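## Task

Take the masking tape roll from whichever closet shelf it is on and set it on the second shelf up from the bottom. Then close the closet fully. The robot must not tip over or finish leaning. The tape and the closed door must stay put without the robot supporting them.

## Robot and tools

ROBOT. A Hello Robot Stretch 3 with a single arm. It has a two-wheeled base, a lift that slides up a mast, and a telescoping arm that points out to the robot's RIGHT. The gripper cannot move forward or back on its own, so the base has to drive for that. The base measures 0.33 m long by 0.34 m wide. It pivots on the spot about the point between its drive wheels, which is 0.05 m behind the front edge. With the arm pulled in and the wrist folded, the wrist reaches up to 0.06 m beyond the right side, and a spin clears a 0.28 m radius. An unfolded, level gripper reaches past that radius.

FRAMES. Base frame: origin on the floor between the drive wheels, x forward, y left, z up. hand_pose is reported in this frame, located where the closed fingertips meet. With all wrist joints at zero, its x axis points up, its y axis points along the arm back toward the mast, and its z axis points to the robot's rear. The fingertips are round pads 0.04 m wide, and they sit slightly nearer the wrist when fully open. The odometry frame is the base frame as it was when the scene began.

execute_actions. Argument "actions" is a list holding one action or nothing. An empty list only reports the state and images. An action may contain "base", "joints" or both, plus an optional "contact_limits". The parts start at the same moment and may finish at different times.
- base: exactly one key. translate_m is a relative drive in metres from where the base last reported itself, from -1 to 1, with forward positive. rotate_rad is a relative turn in radians about the pivot, from -3.2 to 3.2, with left (counter-clockwise seen from above) positive. The base cannot move sideways.
- joints: absolute targets, keyed by name. lift_m 0 to 1.1 m is the arm height on the mast. arm_m 0 to 0.52 m is the extension. wrist_yaw_rad -1.345 to 4.42: 0 means in line with the arm, positive swings toward the front, and 3.0 folds it over the base. wrist_pitch_rad -1.57 to 0.451: 0 is level and negative tips the fingertips down. wrist_roll_rad -2.911 to 2.911: at 0 the fingers sit level, side by side. gripper_m -0.089 to 0.179: larger values open wider. The real fingertip gap is about 0.007 less than this value when nearly shut, about 0.025 less when fully open, and zero below 0.007. head_pan_rad -3.953 to 1.73: 0 faces forward, positive turns left, and -1.57 looks along the arm. head_tilt_rad -1.53 to 0.419: 0 is level and negative looks down. The tolerances for "done" are ±0.004 for the lift, arm and gripper, ±0.02 for yaw, roll and head, and ±0.05 for pitch. A joint or base that you leave out can keep driving toward its earlier target. Any action stops after 15 s.
- contact_limits: only {"arm_m": effort}, a percentage from 1 to 100. The arm stops with contact_stop once its effort reaches that value (or its negative when retracting), and the limit also caps its holding force until the next action. Lower values are softer, but a value that is too small stops the arm at once. The result's contact_limits line shows the active limit, the default and the maximum; anything above the maximum is reduced to it.
- cameras: a list drawn from head_camera, nav_camera, wrist_camera and all. Leaving it out, passing null or passing ["all"] returns every camera, and [] returns none. The "pictures" line gives the image order. An unknown key, camera name or out-of-range value rejects the whole call, and nothing moves. If a result reports a stop, any later execute_actions, wait or finished_scene calls in the same reply are skipped.

wait: seconds from 0 to 10. It sends no command and returns the same report as an empty action.
zoom_image: camera (head_camera, nav_camera or wrist_camera) and region [x0, y0, x1, y1] in pixels of that camera's latest full image, with the origin at the top left and a size of at most 504 by 504. Image sizes are head_camera 896x504, nav_camera 672x504 (fisheye) and wrist_camera 644x364.
finished_scene: scene is 1 or 2. It ends that scene for good and reports whether the task succeeded. Replying without any tool call ends everything.

READING RESULTS. joint_positions lists the current joint values. base_status and joint_status tell how each commanded motion ended. "done" on the base means the wheels completed their turns, slipping included. "off_target" means it stopped short and may still be pushing. After contact_stop, time_out or torque_fault the old target is dropped. The arm and lift stop with contact_stop when they push firmly, and then go slack until they are commanded again; a slack lift can sink under load or be pushed up by closing fingertips. The base, wrist and head never contact-stop, so they keep pushing. A wrist servo that is overloaded for several seconds shuts off for 10 s (torque_fault). on_its_own describes joints you did not command; "held at" there gives a joint's held target, not its position. motor_effort gives a signed percentage, with the peak in brackets; it is noisy and biased, and readings outside the rest range suggest pushing or carrying. Positive wheel effort drives forward. lidar_m lists 12 distances from the base origin, one per 30° sector: the 1st is straight ahead, then counter-clockwise (4th left, 7th behind, 10th right). It scans 0.17 m above the floor, covers 0.15 to 12 m, misses glass and thin legs, and "-" means nothing was detected. wrist_depth_mm (45 to 1000) and head_depth_mm (280 to 4000, image sideways) are 7x7 grids of median depths. base_odometry comes from the wheels only. turned_by_wheels and turned_by_imu give the turn since the previous result, with left positive. base_tilt is in degrees, with forward and right positive, and has a fixed bias of about 4°.

GRIPPING. Close to a gripper_m below the object's width; lower values squeeze harder. To let go, open at least 0.02 beyond the value at which contact was made. Neither the reading nor "done" confirms that an object is held. If the grip slips, command a different value.

SPEED AND SAFETY. The base only runs fast (0.30 m/s, 1.9 rad/s) when lift_m is under 0.30, arm_m is under 0.03 and wrist_yaw_rad is over 2.54; otherwise it is limited to 0.10 m/s and 0.63 rad/s. Fold or unfold the wrist only with lift_m between 0.32 and 0.95, wrist_pitch_rad at -0.4 and roll near 0. Once folded, the lift can go down to 0.25. If yaw is below -0.4, keep pitch at -0.5 or lower. Pushing into something solid with the gripper higher than about 0.45 m, raising the contact limit, pushing again after a contact_stop, driving while the gripper is caught on something, or snagging furniture (worst when reversing) can tip the robot. If that happens, reverse the last move in small steps, pull the gripper free, and lower lift_m to about 0.2 if it stays tilted. Avoid drops, slams and hard shoves, and leave objects and the door resting by themselves before ending the scene. Loose objects may sometimes be nudged by outside disturbances.

Each tool is called after ">>>" by a JSON object that holds its "name" and its "arguments".

## Session

>>> {"name": "execute_actions", "arguments": {"actions": []}}

Scene clock: 0.00 s.
base_odometry: x=+0.000 y=+0.000 heading=+0.000 (m, m, rad; odometry frame)
turned_by_wheels: +0.000 (rad since the last result)
turned_by_imu: +0.000 (rad since the last result)
base_tilt: forward=+0.4 right=+0.2 (deg)
lidar_m: 2.48 2.32 2.35 2.38 2.23 2.04 1.52 1.44 1.46 1.88 1.83 1.85
head_depth_mm: 1821 2634 3060 3060 3003 2978 2265 / 1808 2639 3141 3129 3149 3119 2355 / 1831 2675 2898 2886 2930 2901 2356 / 1831 2616 2704 2688 2697 2688 2340 / 1844 2489 2537 2534 2530 2514 2322 / 1855 2381 2358 2372 2376 2377 2312 / 1873 2236 2231 2226 2222 2224 2205
base_status: not commanded
joint_positions: lift_m=+0.363 arm_m=+0.003 wrist_yaw_rad=+2.857 wrist_pitch_rad=-0.630 wrist_roll_rad=+0.015 gripper_m=+0.037 head_pan_rad=+0.009 head_tilt_rad=-0.022
joint_status: not commanded
motor_effort: left_wheel=+0 right_wheel=+0 lift_m=+29 arm_m=+0 wrist_yaw_rad=-1 wrist_pitch_rad=+5 wrist_roll_rad=+0 gripper_m=+0 head_pan_rad=+0 head_tilt_rad=+2 (%)
hand_pose: x=+0.0329 y=+0.0372 z=+0.3308 quat_wxyz=(+0.314, +0.701, +0.119, +0.629) (m; base frame)
wrist_depth_mm: - - - - - - - / 983 - - - - - - / 838 - 844 821 822 823 819 / 690 - 685 706 689 687 685 / 597 589 614 590 609 596 588 / 521 535 - 512 - 525 518 / 477 - - 466 457 468 469
pictures: head_camera (sideways: a quarter turn clockwise sets it upright), nav_camera (sideways: a quarter turn counterclockwise sets it upright), wrist_camera
Images, in order (width x height): head_camera 896x504, nav_camera 672x504, wrist_camera 644x364.

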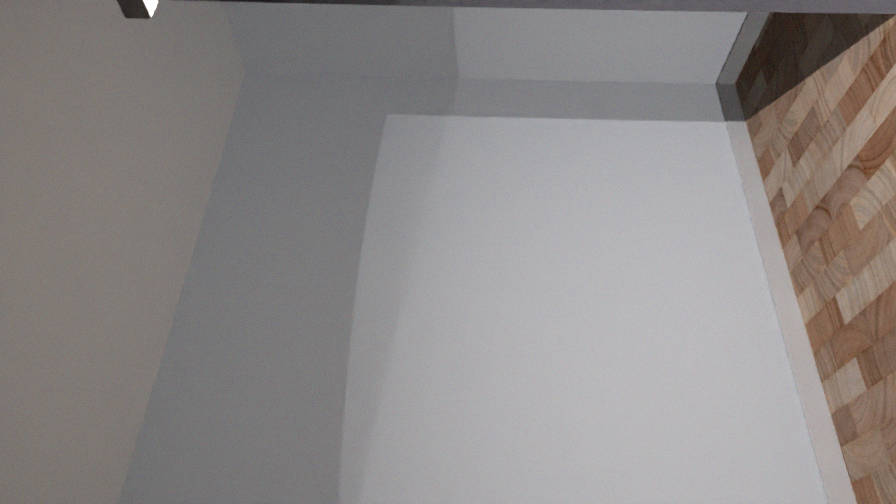

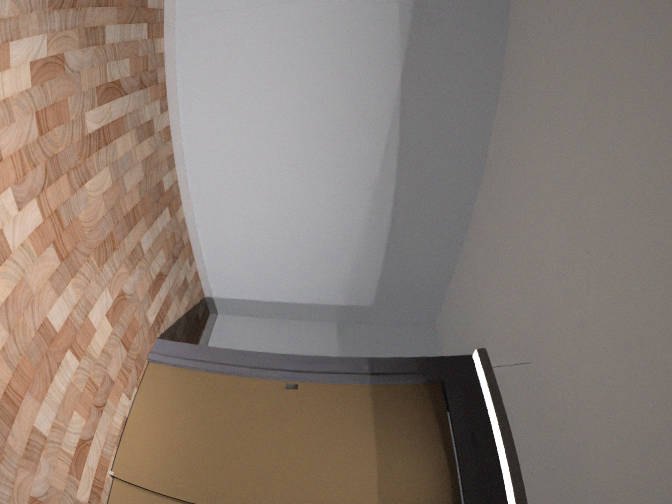

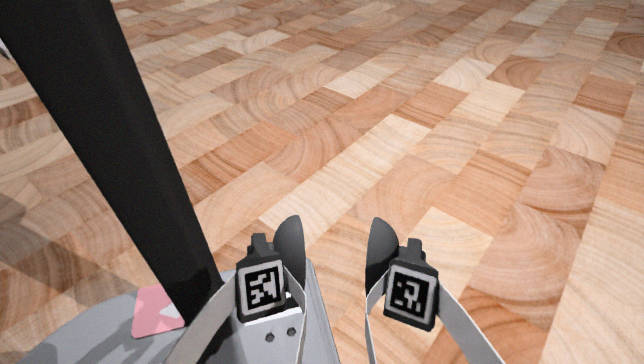

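Closet is to the right.

>>> {"name": "execute_actions", "arguments": {"actions": [{"joints":{"head_pan_rad":-0.75,"head_tilt_rad":-0.2}}], "cameras": ["head_camera","nav_camera"]}}

Scene clock: 4.40 s.
base_odometry: x=+0.000 y=+0.000 heading=+0.000 (m, m, rad; odometry frame)
turned_by_wheels: +0.000 (rad since the last result)
turned_by_imu: +0.000 (rad since the last result)
base_tilt: forward=+0.1 right=+0.4 (deg)
lidar_m: 2.48 2.32 2.36 2.38 2.23 2.04 1.52 1.44 1.47 1.87 1.83 1.85
head_depth_mm: 1612 1649 1694 1738 1785 1838 1815 / 1660 1695 1742 1786 1842 1895 1798 / 1667 1708 1754 1805 1870 1930 1800 / 1683 1732 1783 1840 1898 1964 1780 / 1742 1780 1831 1892 1952 2015 1787 / 1759 1837 1896 1958 2003 2074 1783 / 1808 1881 1945 2000 2069 2134 1780
base_status: not commanded
joint_positions: lift_m=+0.363 arm_m=+0.003 wrist_yaw_rad=+2.857 wrist_pitch_rad=-0.630 wrist_roll_rad=+0.015 gripper_m=+0.037 head_pan_rad=-0.743 head_tilt_rad=-0.197
joint_status: all done
motor_effort: left_wheel=+0(0) right_wheel=+0(0) lift_m=+29(29) arm_m=+0(0) wrist_yaw_rad=+0(0) wrist_pitch_rad=+5(5) wrist_roll_rad=+0(0) gripper_m=+0(0) head_pan_rad=-2(29) head_tilt_rad=-2(23) (%)
hand_pose: x=+0.0329 y=+0.0372 z=+0.3308 quat_wxyz=(+0.314, +0.701, +0.119, +0.629) (m; base frame)
wrist_depth_mm: - - - - - - - / 989 - - - - - - / 844 - 829 827 814 821 798 / 700 - 688 683 677 681 692 / 588 584 617 590 593 595 597 / 524 538 - 525 - 518 516 / 476 - - 464 458 461 456
pictures: head_camera (sideways: a quarter turn clockwise sets it upright), nav_camera (sideways: a quarter turn counterclockwise sets it upright)
Images, in order (width x height): head_camera 896x504, nav_camera 672x504.

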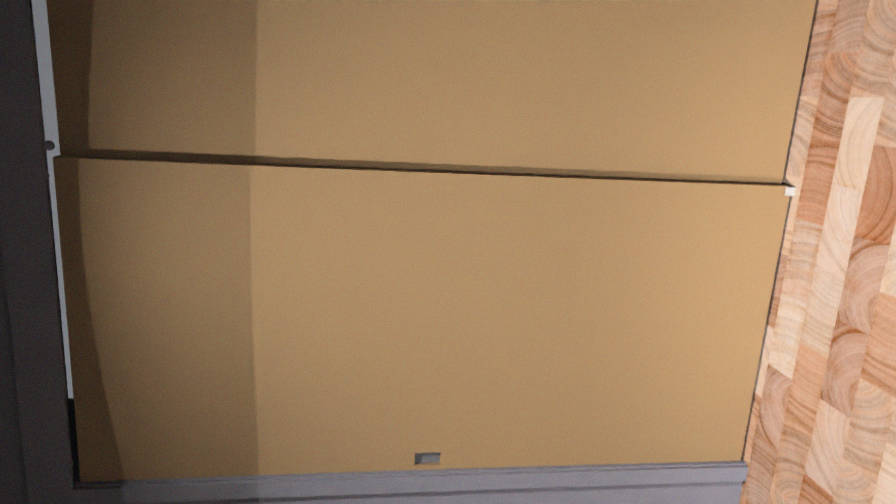

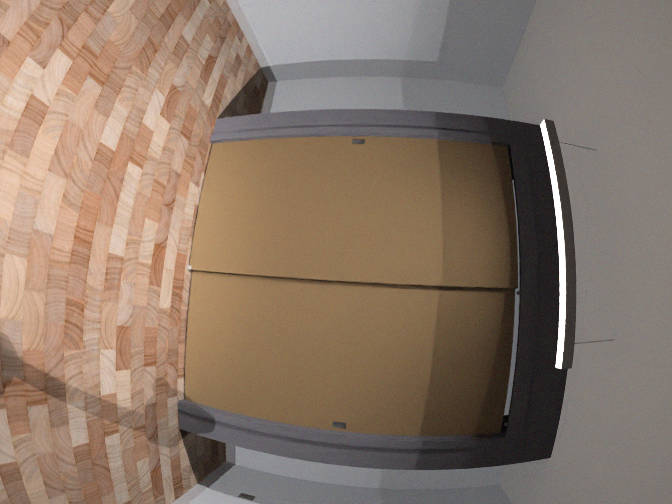

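>>> {"name": "execute_actions", "arguments": {"actions": [{"base":{"rotate_rad":-0.26},"joints":{"lift_m":0.28,"wrist_pitch_rad":-0.4,"wrist_yaw_rad":3.0}}], "cameras": []}}

>>> {"name": "execute_actions", "arguments": {"actions": [{"base":{"translate_m":1.0}}], "cameras": []}}

>>> {"name": "execute_actions", "arguments": {"actions": [{"base":{"translate_m":0.6}}], "cameras": []}}

>>> {"name": "execute_actions", "arguments": {"actions": [{"base":{"rotate_rad":0.83},"joints":{"head_pan_rad":-1.57,"head_tilt_rad":-0.5}}], "cameras": ["head_camera","nav_camera"]}}

Scene clock: 24.90 s.
base_odometry: x=+0.000 y=+0.000 heading=-0.260 (m, m, rad; odometry frame)
turned_by_wheels: -0.260 (rad since the last result)
turned_by_imu: -0.258 (rad since the last result)
base_tilt: forward=+0.5 right=+0.1 (deg)
lidar_m: 2.00 2.33 2.32 2.56 1.79 1.78 1.75 1.44 1.44 1.59 1.87 1.83
head_depth_mm: 1683 1729 1779 1818 1868 1917 1802 / 1686 1729 1787 1834 1897 1956 1797 / 1689 1732 1782 1829 1887 1950 1800 / 1684 1727 1777 1827 1876 1948 1784 / 1670 1718 1766 1823 1874 1940 1794 / 1630 1676 1723 1775 1839 1902 1782 / 1630 1679 1729 1781 1830 1881 1779
base_status: done
joint_positions: lift_m=+0.281 arm_m=+0.003 wrist_yaw_rad=+2.998 wrist_pitch_rad=-0.422 wrist_roll_rad=+0.015 gripper_m=+0.037 head_pan_rad=-0.743 head_tilt_rad=-0.198
joint_status: all done
motor_effort: left_wheel=+4(9) right_wheel=-3(8) lift_m=+13(26) arm_m=+0(1) wrist_yaw_rad=+1(2) wrist_pitch_rad=+8(9) wrist_roll_rad=+0(0) gripper_m=+0(1) head_pan_rad=-2(3) head_tilt_rad=-2(2) (%)
hand_pose: x=+0.0109 y=+0.0737 z=+0.2924 quat_wxyz=(+0.199, +0.705, +0.097, +0.674) (m; base frame)
wrist_depth_mm: - - - - - - - / - - - - - - - / - - - - - - - / 791 774 808 781 793 789 801 / 629 627 660 630 654 630 637 / 515 522 - 527 - 523 524 / 454 - - - 442 453 458
pictures: none
No camera images: the call's "cameras" was empty. Leave "cameras" out to get every camera's image.

Scene clock: 30.00 s.
base_odometry: x=+0.966 y=-0.257 heading=-0.260 (m, m, rad; odometry frame)
turned_by_wheels: +0.000 (rad since the last result)
turned_by_imu: +0.004 (rad since the last result)
base_tilt: forward=+0.5 right=+0.1 (deg)
lidar_m: 1.14 1.69 1.68 1.86 2.94 2.58 2.53 2.09 2.08 1.34 1.05 1.05
head_depth_mm: 929 958 986 1010 1042 1087 1127 / 927 952 984 1013 1042 1078 1115 / 929 953 980 1014 1044 1082 1114 / 925 953 979 1010 1040 1073 1114 / 926 953 977 1010 1041 1078 1110 / 926 952 981 1010 1042 1072 1110 / 927 955 980 1005 1039 1068 1106
base_status: done
joint_positions: lift_m=+0.281 arm_m=+0.003 wrist_yaw_rad=+2.998 wrist_pitch_rad=-0.422 wrist_roll_rad=+0.015 gripper_m=+0.037 head_pan_rad=-0.743 head_tilt_rad=-0.198
joint_status: not commanded
motor_effort: left_wheel=+3(15) right_wheel=-3(7) lift_m=+13(13) arm_m=+0(0) wrist_yaw_rad=+1(1) wrist_pitch_rad=+8(8) wrist_roll_rad=+0(0) gripper_m=+1(0) head_pan_rad=-2(2) head_tilt_rad=-1(1) (%)
hand_pose: x=+0.0108 y=+0.0739 z=+0.2925 quat_wxyz=(+0.198, +0.705, +0.097, +0.674) (m; base frame)
wrist_depth_mm: - - - - - - - / - - - - - - - / - - - - - - - / 791 778 786 785 812 794 788 / 627 639 658 625 640 624 634 / 518 520 - 534 - 521 526 / 460 - - - 446 452 448
pictures: none
No camera images: the call's "cameras" was empty. Leave "cameras" out to get every camera's image.

Scene clock: 33.63 s.
base_odometry: x=+1.546 y=-0.411 heading=-0.260 (m, m, rad; odometry frame)
turned_by_wheels: +0.000 (rad since the last result)
turned_by_imu: +0.003 (rad since the last result)
base_tilt: forward=+0.3 right=+0.1 (deg)
lidar_m: 0.63 1.30 1.30 1.43 2.26 3.12 3.00 2.48 1.51 0.72 0.59 0.57
head_depth_mm: 501 515 531 547 565 583 603 / 501 515 530 546 564 583 602 / 500 514 531 547 563 581 601 / 500 515 529 546 563 581 601 / 500 515 529 545 563 585 599 / 497 510 525 541 557 578 595 / 471 484 501 516 532 553 571
base_status: done
joint_positions: lift_m=+0.281 arm_m=+0.003 wrist_yaw_rad=+2.998 wrist_pitch_rad=-0.422 wrist_roll_rad=+0.015 gripper_m=+0.037 head_pan_rad=-0.743 head_tilt_rad=-0.198
joint_status: not commanded
motor_effort: left_wheel=+2(15) right_wheel=-3(7) lift_m=+13(14) arm_m=+0(0) wrist_yaw_rad=+1(1) wrist_pitch_rad=+7(8) wrist_roll_rad=+0(0) gripper_m=+0(0) head_pan_rad=-2(2) head_tilt_rad=-1(1) (%)
hand_pose: x=+0.0108 y=+0.0739 z=+0.2926 quat_wxyz=(+0.198, +0.705, +0.097, +0.674) (m; base frame)
wrist_depth_mm: - - - - - - 996 / - - - - - - - / - - - - - - - / 789 780 780 790 796 804 801 / 623 617 646 630 655 635 637 / 521 525 - 527 - 523 525 / 463 - - - 443 458 454
pictures: none
No camera images: the call's "cameras" was empty. Leave "cameras" out to get every camera's image.

Scene clock: 35.50 s.
base_odometry: x=+1.546 y=-0.411 heading=+0.570 (m, m, rad; odometry frame)
turned_by_wheels: +0.830 (rad since the last result)
turned_by_imu: +0.824 (rad since the last result)
base_tilt: forward=+0.3 right=+0.1 (deg)
lidar_m: 1.29 1.33 1.77 3.44 3.12 2.58 2.46 0.87 0.62 0.58 0.57 1.36
head_depth_mm: 467 504 547 599 660 737 834 / 468 504 548 600 662 737 836 / 468 505 548 599 663 739 834 / 468 506 549 601 664 742 834 / 470 507 550 609 666 744 824 / 465 495 534 577 639 703 800 / 443 482 528 586 647 721 815
base_status: done
joint_positions: lift_m=+0.281 arm_m=+0.003 wrist_yaw_rad=+2.998 wrist_pitch_rad=-0.422 wrist_roll_rad=+0.015 gripper_m=+0.037 head_pan_rad=-1.563 head_tilt_rad=-0.494
joint_status: all done
motor_effort: left_wheel=-4(11) right_wheel=+3(10) lift_m=+14(14) arm_m=+0(0) wrist_yaw_rad=+1(1) wrist_pitch_rad=+7(7) wrist_roll_rad=+0(0) gripper_m=-1(0) head_pan_rad=-2(28) head_tilt_rad=-4(32) (%)
hand_pose: x=+0.0108 y=+0.0739 z=+0.2926 quat_wxyz=(+0.198, +0.705, +0.097, +0.674) (m; base frame)
wrist_depth_mm: - - - - - - - / - - - - - - - / - - - - - - - / 786 789 795 809 788 793 796 / 619 630 667 634 642 643 638 / 526 521 - 533 - 521 528 / 464 - - - 443 453 454
pictures: head_camera (sideways: a quarter turn clockwise sets it upright), nav_camera (sideways: a quarter turn counterclockwise sets it upright)
Images, in order (width x height): head_camera 896x504, nav_camera 672x504.

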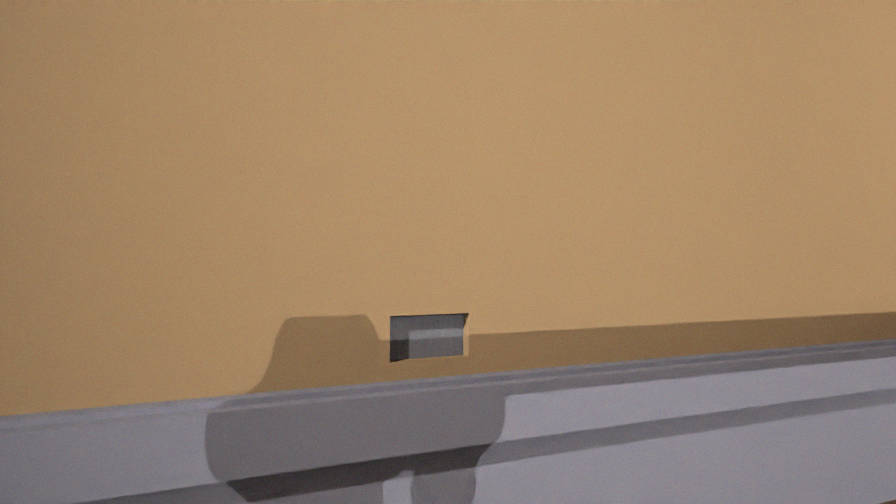

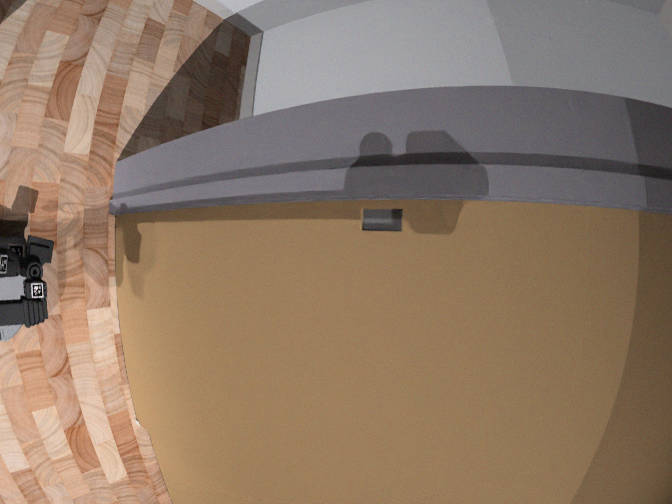

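>>> {"name": "execute_actions", "arguments": {"actions": [{"joints":{"lift_m":0.9}}], "cameras": []}}

>>> {"name": "execute_actions", "arguments": {"actions": [{"base":{"translate_m":0.1},"joints":{"wrist_yaw_rad":0,"gripper_m":0.0}}], "cameras": []}}

>>> {"name": "execute_actions", "arguments": {"actions": [{"joints":{"wrist_pitch_rad":0,"lift_m":0.93}}]}}

Scene clock: 46.17 s.
base_odometry: x=+1.546 y=-0.411 heading=+0.570 (m, m, rad; odometry frame)
turned_by_wheels: +0.000 (rad since the last result)
turned_by_imu: +0.001 (rad since the last result)
base_tilt: forward=+0.2 right=+0.0 (deg)
lidar_m: 1.29 1.33 1.77 3.45 3.10 2.59 2.47 0.86 0.61 0.58 0.57 1.36
head_depth_mm: 466 504 546 598 661 738 803 / 467 504 547 600 661 738 832 / 469 504 548 600 663 739 833 / 469 505 549 602 664 740 822 / 469 506 549 611 664 741 814 / 465 496 533 577 637 701 800 / 444 481 528 585 647 722 817
base_status: not commanded
joint_positions: lift_m=+0.899 arm_m=+0.003 wrist_yaw_rad=+2.998 wrist_pitch_rad=-0.421 wrist_roll_rad=+0.015 gripper_m=+0.037 head_pan_rad=-1.563 head_tilt_rad=-0.494
joint_status: all done
motor_effort: left_wheel=-4(4) right_wheel=+3(3) lift_m=+41(46) arm_m=+0(0) wrist_yaw_rad=+1(1) wrist_pitch_rad=+7(8) wrist_roll_rad=+0(0) gripper_m=+1(1) head_pan_rad=-2(2) head_tilt_rad=-4(4) (%)
hand_pose: x=+0.0108 y=+0.0739 z=+0.9112 quat_wxyz=(+0.198, +0.705, +0.097, +0.674) (m; base frame)
wrist_depth_mm: - - - - - - - / - - - - - - - / - - - - - - - / - - - - - - - / - - - - - - - / - - - - - - - / - - - - - - -
pictures: none
No camera images: the call's "cameras" was empty. Leave "cameras" out to get every camera's image.

Scene clock: 48.67 s.
base_odometry: x=+1.631 y=-0.357 heading=+0.570 (m, m, rad; odometry frame)
turned_by_wheels: +0.000 (rad since the last result)
turned_by_imu: +0.001 (rad since the last result)
base_tilt: forward=+0.5 right=+0.2 (deg)
lidar_m: 1.20 1.23 1.64 3.45 3.18 2.69 2.56 0.86 0.61 0.55 0.58 1.26
head_depth_mm: 463 500 543 593 656 732 797 / 464 501 543 595 656 732 826 / 464 501 544 596 658 722 - / 461 495 538 597 650 724 808 / 439 476 516 571 632 705 799 / 452 488 530 579 642 715 811 / 453 488 530 582 651 1549 1351
base_status: done
joint_positions: lift_m=+0.899 arm_m=+0.003 wrist_yaw_rad=+0.003 wrist_pitch_rad=-0.421 wrist_roll_rad=+0.015 gripper_m=+0.000 head_pan_rad=-1.563 head_tilt_rad=-0.494
joint_status: all done
motor_effort: left_wheel=-4(7) right_wheel=+3(8) lift_m=+41(42) arm_m=+0(0) wrist_yaw_rad=-2(3) wrist_pitch_rad=+7(7) wrist_roll_rad=+0(0) gripper_m=-2(86) head_pan_rad=-2(2) head_tilt_rad=-4(4) (%)
hand_pose: x=-0.0210 y=-0.3718 z=+0.9112 quat_wxyz=(+0.687, +0.148, -0.696, -0.148) (m; base frame)
wrist_depth_mm: 292 293 284 305 307 309 308 / 327 312 304 331 332 333 333 / - 341 333 359 361 363 364 / - 370 364 394 394 399 398 / - 410 401 429 433 437 440 / - 479 452 - 479 484 493 / - - 503 556 547 556 557
pictures: none
No camera images: the call's "cameras" was empty. Leave "cameras" out to get every camera's image.

Scene clock: 49.73 s.
base_odometry: x=+1.631 y=-0.357 heading=+0.570 (m, m, rad; odometry frame)
turned_by_wheels: +0.000 (rad since the last result)
turned_by_imu: +0.000 (rad since the last result)
base_tilt: forward=+0.3 right=+0.2 (deg)
lidar_m: 1.20 1.23 1.64 3.45 3.19 2.69 2.57 0.86 0.61 0.55 0.58 1.25
head_depth_mm: 464 500 544 594 655 730 - / 464 501 544 595 657 719 - / 465 501 544 596 641 - - / 461 497 539 596 648 712 812 / 440 476 517 571 631 706 799 / 452 488 530 580 641 715 809 / 454 489 531 581 651 1546 1346
base_status: not commanded
joint_positions: lift_m=+0.929 arm_m=+0.003 wrist_yaw_rad=+0.002 wrist_pitch_rad=-0.026 wrist_roll_rad=+0.015 gripper_m=+0.000 head_pan_rad=-1.563 head_tilt_rad=-0.494
joint_status: all done
motor_effort: left_wheel=-4(4) right_wheel=+3(3) lift_m=+42(47) arm_m=+0(0) wrist_yaw_rad=-2(2) wrist_pitch_rad=+9(9) wrist_roll_rad=+0(0) gripper_m=-2(2) head_pan_rad=-2(2) head_tilt_rad=-4(3) (%)
hand_pose: x=-0.0209 y=-0.4033 z=+1.0372 quat_wxyz=(+0.702, +0.010, -0.712, -0.009) (m; base frame)
wrist_depth_mm: 308 305 295 322 326 325 325 / 314 315 303 328 334 330 334 / 323 320 311 337 341 343 342 / - 330 314 353 351 346 349 / - 337 322 353 357 356 357 / - 346 334 - 366 368 366 / - 353 352 377 376 377 376
pictures: head_camera (sideways: a quarter turn clockwise sets it upright), nav_camera (sideways: a quarter turn counterclockwise sets it upright), wrist_camera
Images, in order (width x height): head_camera 896x504, nav_camera 672x504, wrist_camera 644x364.

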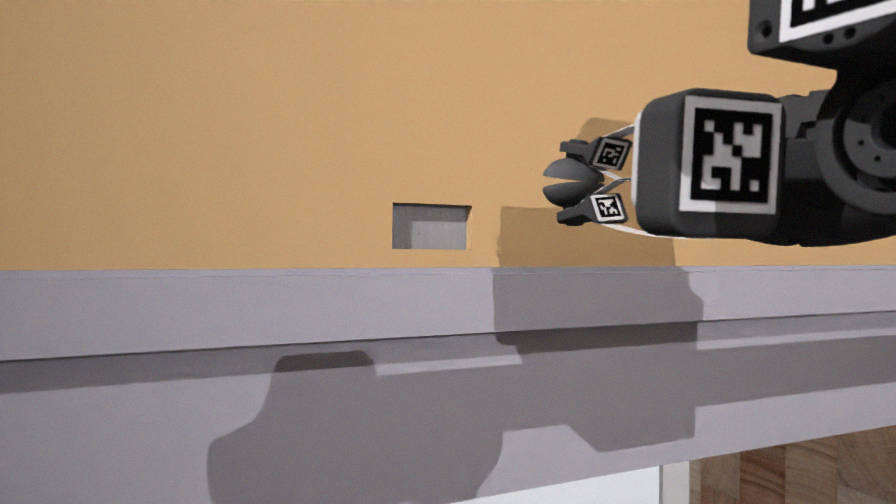

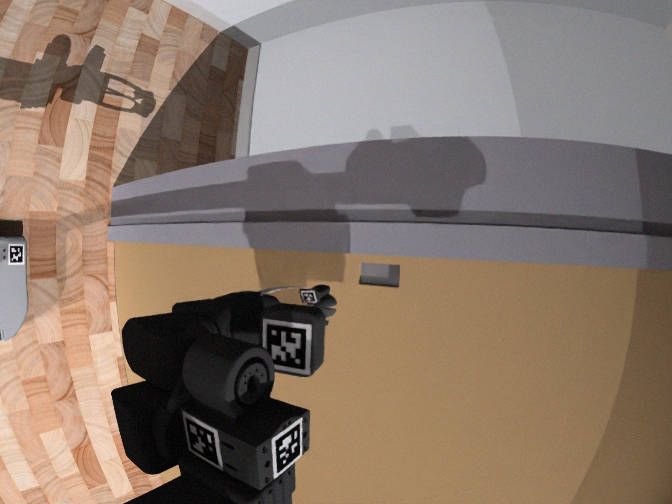

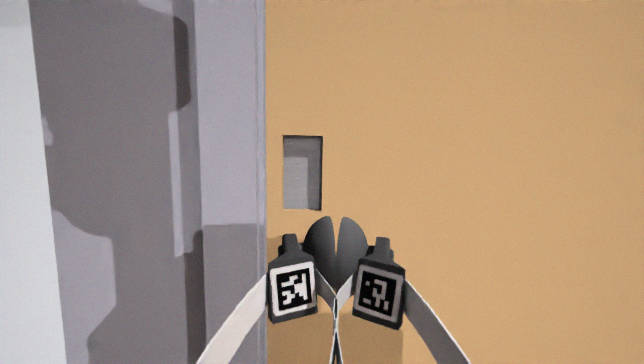

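>>> {"name": "execute_actions", "arguments": {"actions": [{"base":{"rotate_rad":0.035},"joints":{"arm_m":0.09,"lift_m":0.945}}], "cameras": ["head_camera","wrist_camera"]}}

Scene clock: 61.33 s.
base_odometry: x=+1.631 y=-0.357 heading=+0.605 (m, m, rad; odometry frame)
turned_by_wheels: +0.035 (rad since the last result)
turned_by_imu: +0.035 (rad since the last result)
base_tilt: forward=+0.2 right=+0.1 (deg)
lidar_m: 1.19 1.24 1.69 3.45 3.17 2.67 2.56 0.83 0.61 0.55 0.59 1.24
head_depth_mm: 460 495 538 587 - - - / 461 498 540 590 - - - / 464 499 542 590 - - - / 450 485 527 580 634 712 807 / 446 484 525 574 642 719 811 / 456 492 535 586 648 722 834 / 458 494 537 605 1523 1588 1350
base_status: done
joint_positions: lift_m=+0.944 arm_m=+0.090 wrist_yaw_rad=+0.002 wrist_pitch_rad=-0.025 wrist_roll_rad=+0.015 gripper_m=+0.000 head_pan_rad=-1.563 head_tilt_rad=-0.494
joint_status: all done
motor_effort: left_wheel=-4(10) right_wheel=+3(6) lift_m=+41(43) arm_m=+2(2) wrist_yaw_rad=-1(1) wrist_pitch_rad=+8(9) wrist_roll_rad=+0(0) gripper_m=-2(3) head_pan_rad=-2(2) head_tilt_rad=-4(4) (%)
hand_pose: x=-0.0210 y=-0.4902 z=+1.0525 quat_wxyz=(+0.702, +0.010, -0.712, -0.009) (m; base frame)
wrist_depth_mm: 229 227 214 240 239 238 237 / 233 232 219 247 243 243 242 / 240 238 226 252 250 249 248 / 246 246 230 267 256 255 252 / 251 252 233 272 262 261 259 / 259 256 241 - 269 266 265 / 266 264 247 278 276 273 271
pictures: head_camera (sideways: a quarter turn clockwise sets it upright), wrist_camera
Images, in order (width x height): head_camera 896x504, wrist_camera 644x364.

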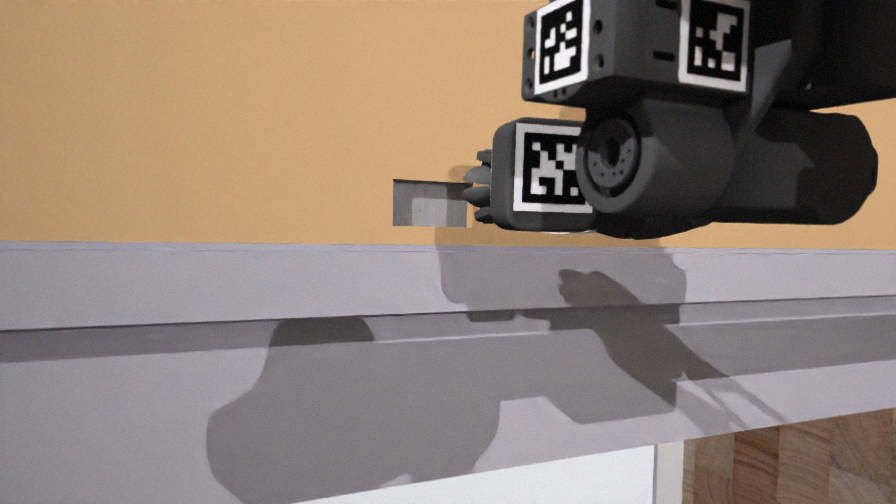

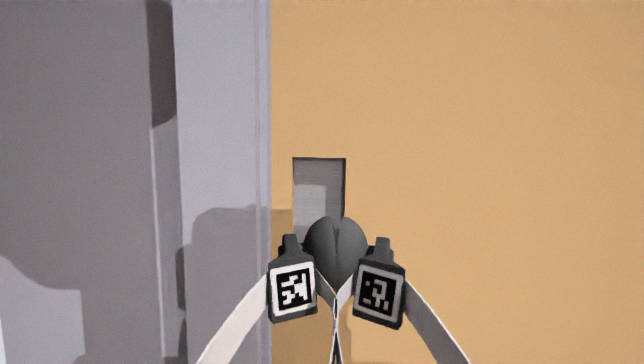

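>>> {"name": "execute_actions", "arguments": {"actions": [{"base":{"translate_m":0.01},"joints":{"lift_m":0.95}}], "cameras": []}}

>>> {"name": "execute_actions", "arguments": {"actions": [{"joints":{"arm_m":0.17},"contact_limits":{"arm_m":10}}], "cameras": ["head_camera","wrist_camera"]}}

Scene clock: 69.83 s.
base_odometry: x=+1.639 y=-0.351 heading=+0.605 (m, m, rad; odometry frame)
turned_by_wheels: +0.000 (rad since the last result)
turned_by_imu: +0.000 (rad since the last result)
base_tilt: forward=+0.2 right=+0.1 (deg)
lidar_m: 1.18 1.23 1.68 3.45 3.16 2.67 2.58 0.83 0.60 0.55 0.59 1.23
head_depth_mm: 459 496 537 586 - - - / 462 498 540 590 - - 850 / 464 500 542 591 - - - / 443 479 523 572 623 710 800 / 449 486 530 580 642 719 814 / 456 492 535 585 648 722 835 / 458 494 543 1366 1547 1634 1347
base_status: done
joint_positions: lift_m=+0.949 arm_m=+0.090 wrist_yaw_rad=+0.002 wrist_pitch_rad=-0.025 wrist_roll_rad=+0.015 gripper_m=+0.000 head_pan_rad=-1.563 head_tilt_rad=-0.494
joint_status: all done
motor_effort: left_wheel=-4(7) right_wheel=+3(9) lift_m=+41(39) arm_m=+2(3) wrist_yaw_rad=+0(2) wrist_pitch_rad=+9(9) wrist_roll_rad=+0(0) gripper_m=-2(2) head_pan_rad=-3(2) head_tilt_rad=-4(4) (%)
hand_pose: x=-0.0210 y=-0.4903 z=+1.0576 quat_wxyz=(+0.702, +0.010, -0.712, -0.009) (m; base frame)
wrist_depth_mm: 229 228 215 241 238 239 238 / 235 233 217 244 244 244 241 / 242 238 223 250 252 249 247 / 246 245 230 261 255 254 253 / 252 251 235 268 262 259 260 / 260 256 241 - 269 269 266 / 265 261 248 278 275 274 273
pictures: none
No camera images: the call's "cameras" was empty. Leave "cameras" out to get every camera's image.

Scene clock: 71.63 s.
base_odometry: x=+1.639 y=-0.351 heading=+0.605 (m, m, rad; odometry frame)
turned_by_wheels: +0.000 (rad since the last result)
turned_by_imu: +0.000 (rad since the last result)
base_tilt: forward=+0.4 right=+0.1 (deg)
lidar_m: 1.18 1.23 1.67 3.43 3.12 2.67 2.57 0.83 0.60 0.55 0.59 1.23
head_depth_mm: 460 496 538 570 - 745 812 / 461 498 539 574 - 749 820 / 464 500 543 580 - 754 826 / 444 478 522 571 631 711 801 / 449 486 529 580 643 718 814 / 455 491 535 585 647 723 834 / 458 495 543 1366 1551 1637 1347
base_status: not commanded
joint_positions: lift_m=+0.949 arm_m=+0.170 wrist_yaw_rad=+0.001 wrist_pitch_rad=-0.025 wrist_roll_rad=+0.015 gripper_m=+0.000 head_pan_rad=-1.563 head_tilt_rad=-0.494
joint_status: all done
motor_effort: left_wheel=-4(3) right_wheel=+3(3) lift_m=+41(41) arm_m=+2(2) wrist_yaw_rad=-1(1) wrist_pitch_rad=+8(9) wrist_roll_rad=+0(0) gripper_m=-3(2) head_pan_rad=-2(2) head_tilt_rad=-4(3) (%)
contact_limits: arm_m 10 (drawing in: default 16, maximum 26; extending or still: default 22, maximum 35)
hand_pose: x=-0.0211 y=-0.5703 z=+1.0576 quat_wxyz=(+0.702, +0.010, -0.712, -0.009) (m; base frame)
wrist_depth_mm: 152 138 138 165 165 163 162 / 155 141 141 169 167 166 165 / 159 145 145 172 172 170 169 / 163 148 149 186 175 175 173 / 167 152 152 191 180 179 178 / 172 156 155 - 183 183 182 / 176 161 160 190 190 188 186
pictures: head_camera (sideways: a quarter turn clockwise sets it upright), wrist_camera
Images, in order (width x height): head_camera 896x504, wrist_camera 644x364.

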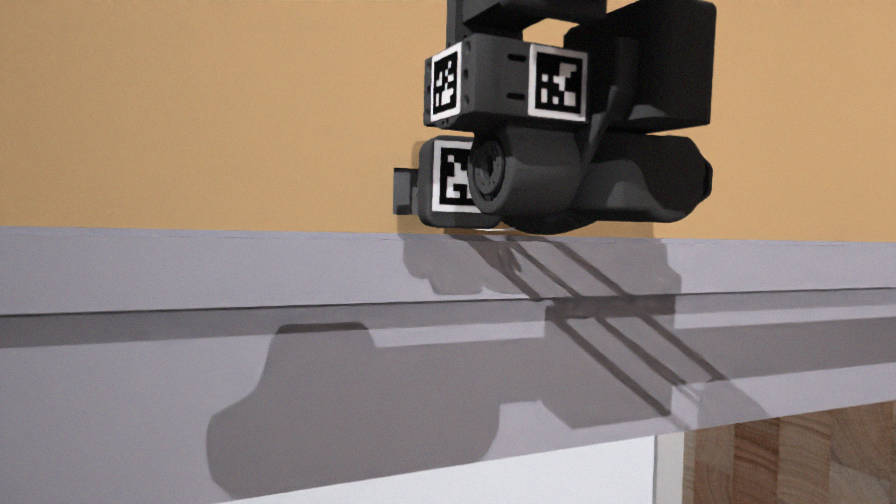

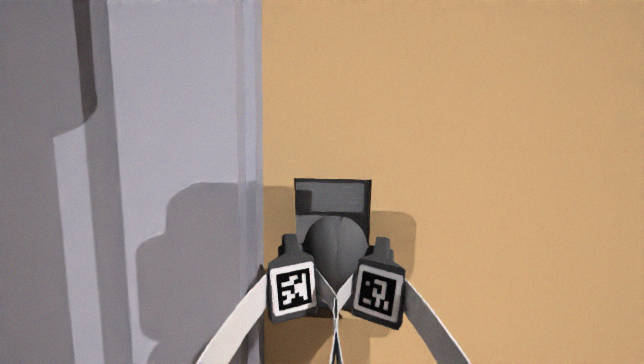

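>>> {"name": "execute_actions", "arguments": {"actions": [{"joints":{"arm_m":0.21},"contact_limits":{"arm_m":8}}], "cameras": ["wrist_camera"]}}

Scene clock: 74.60 s.
base_odometry: x=+1.639 y=-0.351 heading=+0.605 (m, m, rad; odometry frame)
turned_by_wheels: +0.000 (rad since the last result)
turned_by_imu: +0.000 (rad since the last result)
base_tilt: forward=+0.2 right=+0.1 (deg)
lidar_m: 1.18 1.23 1.68 3.44 3.16 2.67 2.57 0.83 0.61 0.55 0.59 1.23
head_depth_mm: 461 497 539 574 - 742 816 / 464 499 542 576 - 743 825 / 465 502 544 584 - 748 830 / 444 480 523 571 632 715 806 / 450 487 530 583 645 720 815 / 455 492 535 586 647 724 836 / 459 495 544 1365 1561 1651 1346
base_status: not commanded
joint_positions: lift_m=+0.949 arm_m=+0.179 wrist_yaw_rad=+0.003 wrist_pitch_rad=-0.026 wrist_roll_rad=+0.015 gripper_m=+0.000 head_pan_rad=-1.563 head_tilt_rad=-0.495
joint_status: arm_m contact_stop (moved +0.010 of +0.040)
on_its_own: arm_m is slack since a contact_stop, until your next command for it (your +0.210 is given up)
motor_effort: left_wheel=-4(7) right_wheel=+3(5) lift_m=+41(42) arm_m=+0(9) wrist_yaw_rad=-2(3) wrist_pitch_rad=+9(10) wrist_roll_rad=+0(0) gripper_m=-3(1) head_pan_rad=-3(2) head_tilt_rad=-4(3) (%)
contact_limits: arm_m 8 (drawing in: default 16, maximum 26; extending or still: default 22, maximum 35)
hand_pose: x=-0.0206 y=-0.5799 z=+1.0573 quat_wxyz=(+0.702, +0.011, -0.712, -0.008) (m; base frame)
wrist_depth_mm: 144 129 130 158 156 156 154 / 146 132 133 162 161 160 158 / 150 136 136 164 164 162 162 / 154 139 139 180 167 167 166 / 158 142 142 182 171 170 169 / 162 146 146 - 176 175 174 / 166 150 150 183 181 179 178
pictures: wrist_camera
Images, in order (width x height): wrist_camera 644x364.

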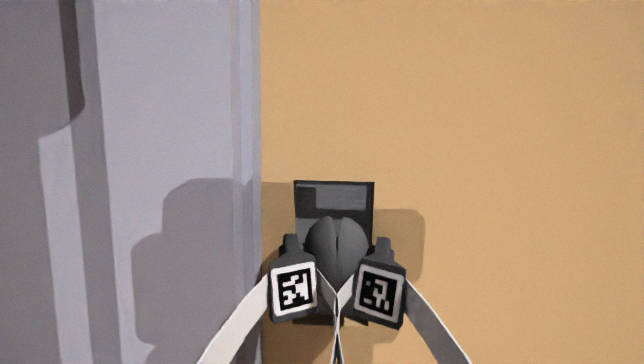

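>>> {"name": "execute_actions", "arguments": {"actions": [{"base":{"translate_m":-0.12},"joints":{"arm_m":0.177}}], "cameras": ["head_camera","wrist_camera"]}}

Scene clock: 79.63 s.
base_odometry: x=+1.540 y=-0.419 heading=+0.605 (m, m, rad; odometry frame)
turned_by_wheels: +0.000 (rad since the last result)
turned_by_imu: +0.000 (rad since the last result)
base_tilt: forward=+0.3 right=+0.1 (deg)
lidar_m: 1.30 1.36 1.84 3.18 3.11 2.55 2.45 0.83 0.61 0.57 0.57 1.36
head_depth_mm: 460 496 538 572 - 742 813 / 462 498 540 575 - 742 822 / 464 501 543 584 - 748 829 / 1076 1147 1262 1123 1369 1179 1283 / 1080 1150 1262 1055 1268 1179 949 / 470 497 528 578 633 715 813 / 450 486 532 590 653 731 829
base_status: done
joint_positions: lift_m=+0.949 arm_m=+0.177 wrist_yaw_rad=+0.002 wrist_pitch_rad=-0.025 wrist_roll_rad=+0.015 gripper_m=+0.000 head_pan_rad=-1.563 head_tilt_rad=-0.495
joint_status: all done
motor_effort: left_wheel=-2(19) right_wheel=+1(36) lift_m=+41(41) arm_m=-2(1) wrist_yaw_rad=-1(44) wrist_pitch_rad=+9(9) wrist_roll_rad=+0(0) gripper_m=-3(9) head_pan_rad=-2(2) head_tilt_rad=-3(4) (%)
hand_pose: x=-0.0208 y=-0.5778 z=+1.0575 quat_wxyz=(+0.702, +0.010, -0.712, -0.008) (m; base frame)
wrist_depth_mm: 192 431 720 159 158 157 156 / 193 437 745 163 162 161 159 / 193 440 670 166 165 164 163 / 193 439 749 176 169 169 167 / 194 277 749 184 173 172 171 / 196 278 599 - 176 176 176 / 196 278 628 184 184 181 179
pictures: head_camera (sideways: a quarter turn clockwise sets it upright), wrist_camera
Images, in order (width x height): head_camera 896x504, wrist_camera 644x364.

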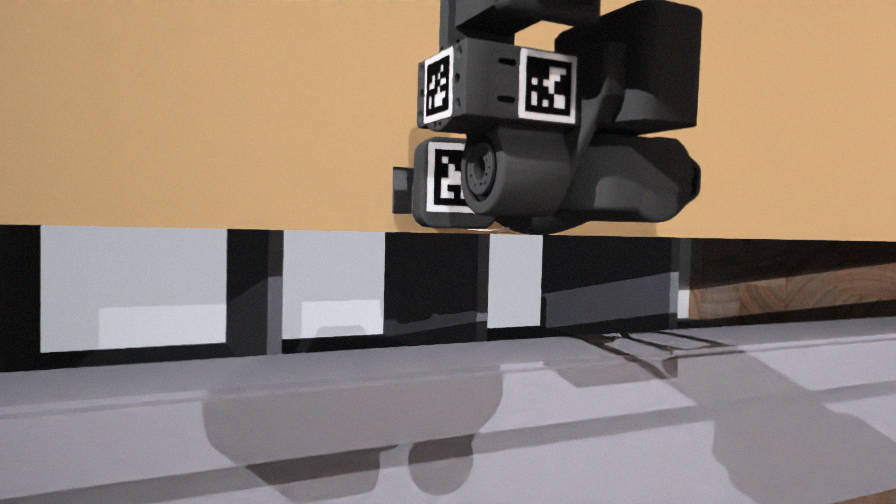

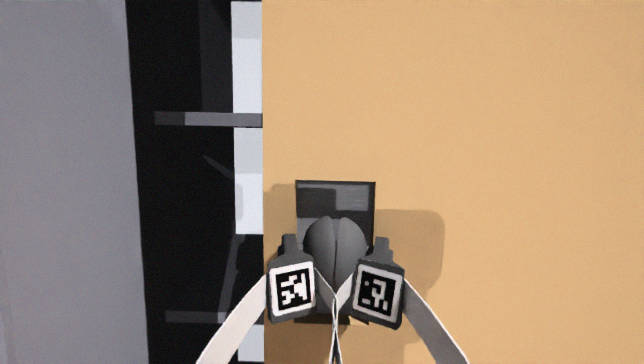

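Works; distance stays constant.

>>> {"name": "execute_actions", "arguments": {"actions": [{"base":{"translate_m":-0.5},"joints":{"arm_m":0.177,"head_pan_rad":-1.25}}]}}

Scene clock: 88.37 s.
base_odometry: x=+1.129 y=-0.704 heading=+0.605 (m, m, rad; odometry frame)
turned_by_wheels: +0.000 (rad since the last result)
turned_by_imu: +0.000 (rad since the last result)
base_tilt: forward=+0.3 right=+0.0 (deg)
lidar_m: 1.80 1.87 2.56 3.44 2.76 2.03 1.95 0.83 0.61 0.59 0.90 0.85
head_depth_mm: 1053 1106 808 580 630 690 755 / 1088 1153 1261 1129 1374 1185 836 / 1120 1177 1300 1197 1373 1546 1349 / 1158 1222 1353 1198 1377 1596 1342 / 1197 1274 1396 1280 1372 1637 1346 / 1138 1184 1293 1275 1365 1521 1347 / 980 1029 1097 1137 1209 1131 1169
base_status: done
joint_positions: lift_m=+0.949 arm_m=+0.177 wrist_yaw_rad=+0.055 wrist_pitch_rad=-0.025 wrist_roll_rad=+0.015 gripper_m=+0.000 head_pan_rad=-1.257 head_tilt_rad=-0.495
joint_status: all done
on_its_own: wrist_yaw_rad is held at +0.050, not at your +0.000, by its stall guard, which is not easing now
motor_effort: left_wheel=+0(20) right_wheel=+0(39) lift_m=+40(40) arm_m=-1(0) wrist_yaw_rad=-3(44) wrist_pitch_rad=+9(9) wrist_roll_rad=+0(0) gripper_m=-3(8) head_pan_rad=+3(21) head_tilt_rad=-4(4) (%)
hand_pose: x=-0.0074 y=-0.5774 z=+1.0576 quat_wxyz=(+0.702, +0.029, -0.712, +0.010) (m; base frame)
wrist_depth_mm: 819 896 859 162 158 155 153 / 836 905 884 165 161 159 156 / 812 923 885 169 165 163 159 / 832 948 946 182 170 166 163 / 797 890 812 187 173 170 166 / 591 606 616 - 176 173 170 / 864 - 747 188 183 179 175
pictures: head_camera (sideways: a quarter turn clockwise sets it upright), nav_camera (sideways: a quarter turn counterclockwise sets it upright), wrist_camera
Images, in order (width x height): head_camera 896x504, nav_camera 672x504, wrist_camera 644x364.

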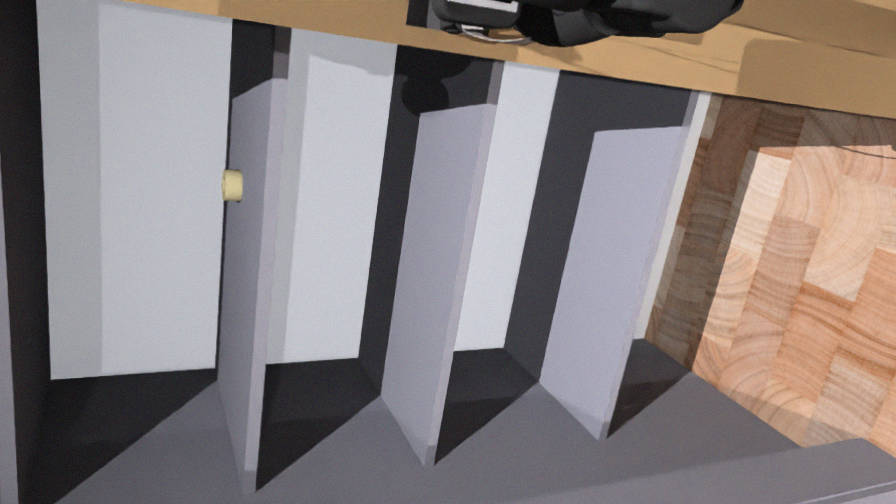

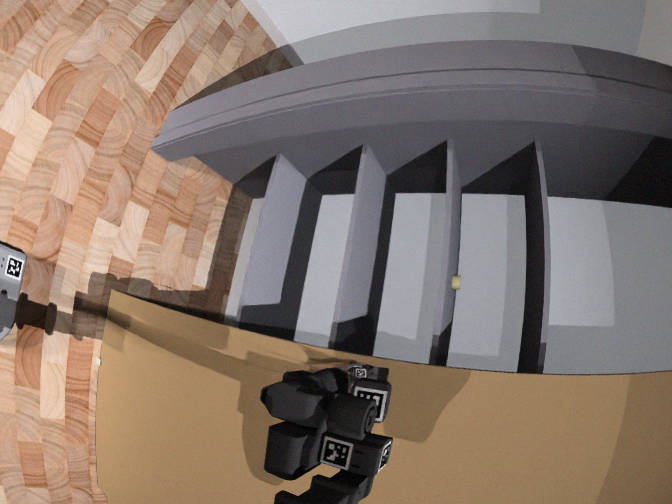

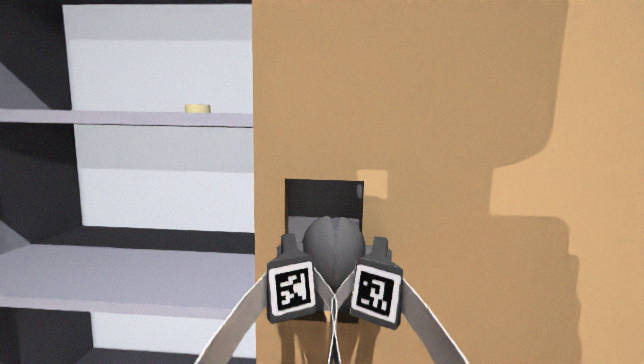

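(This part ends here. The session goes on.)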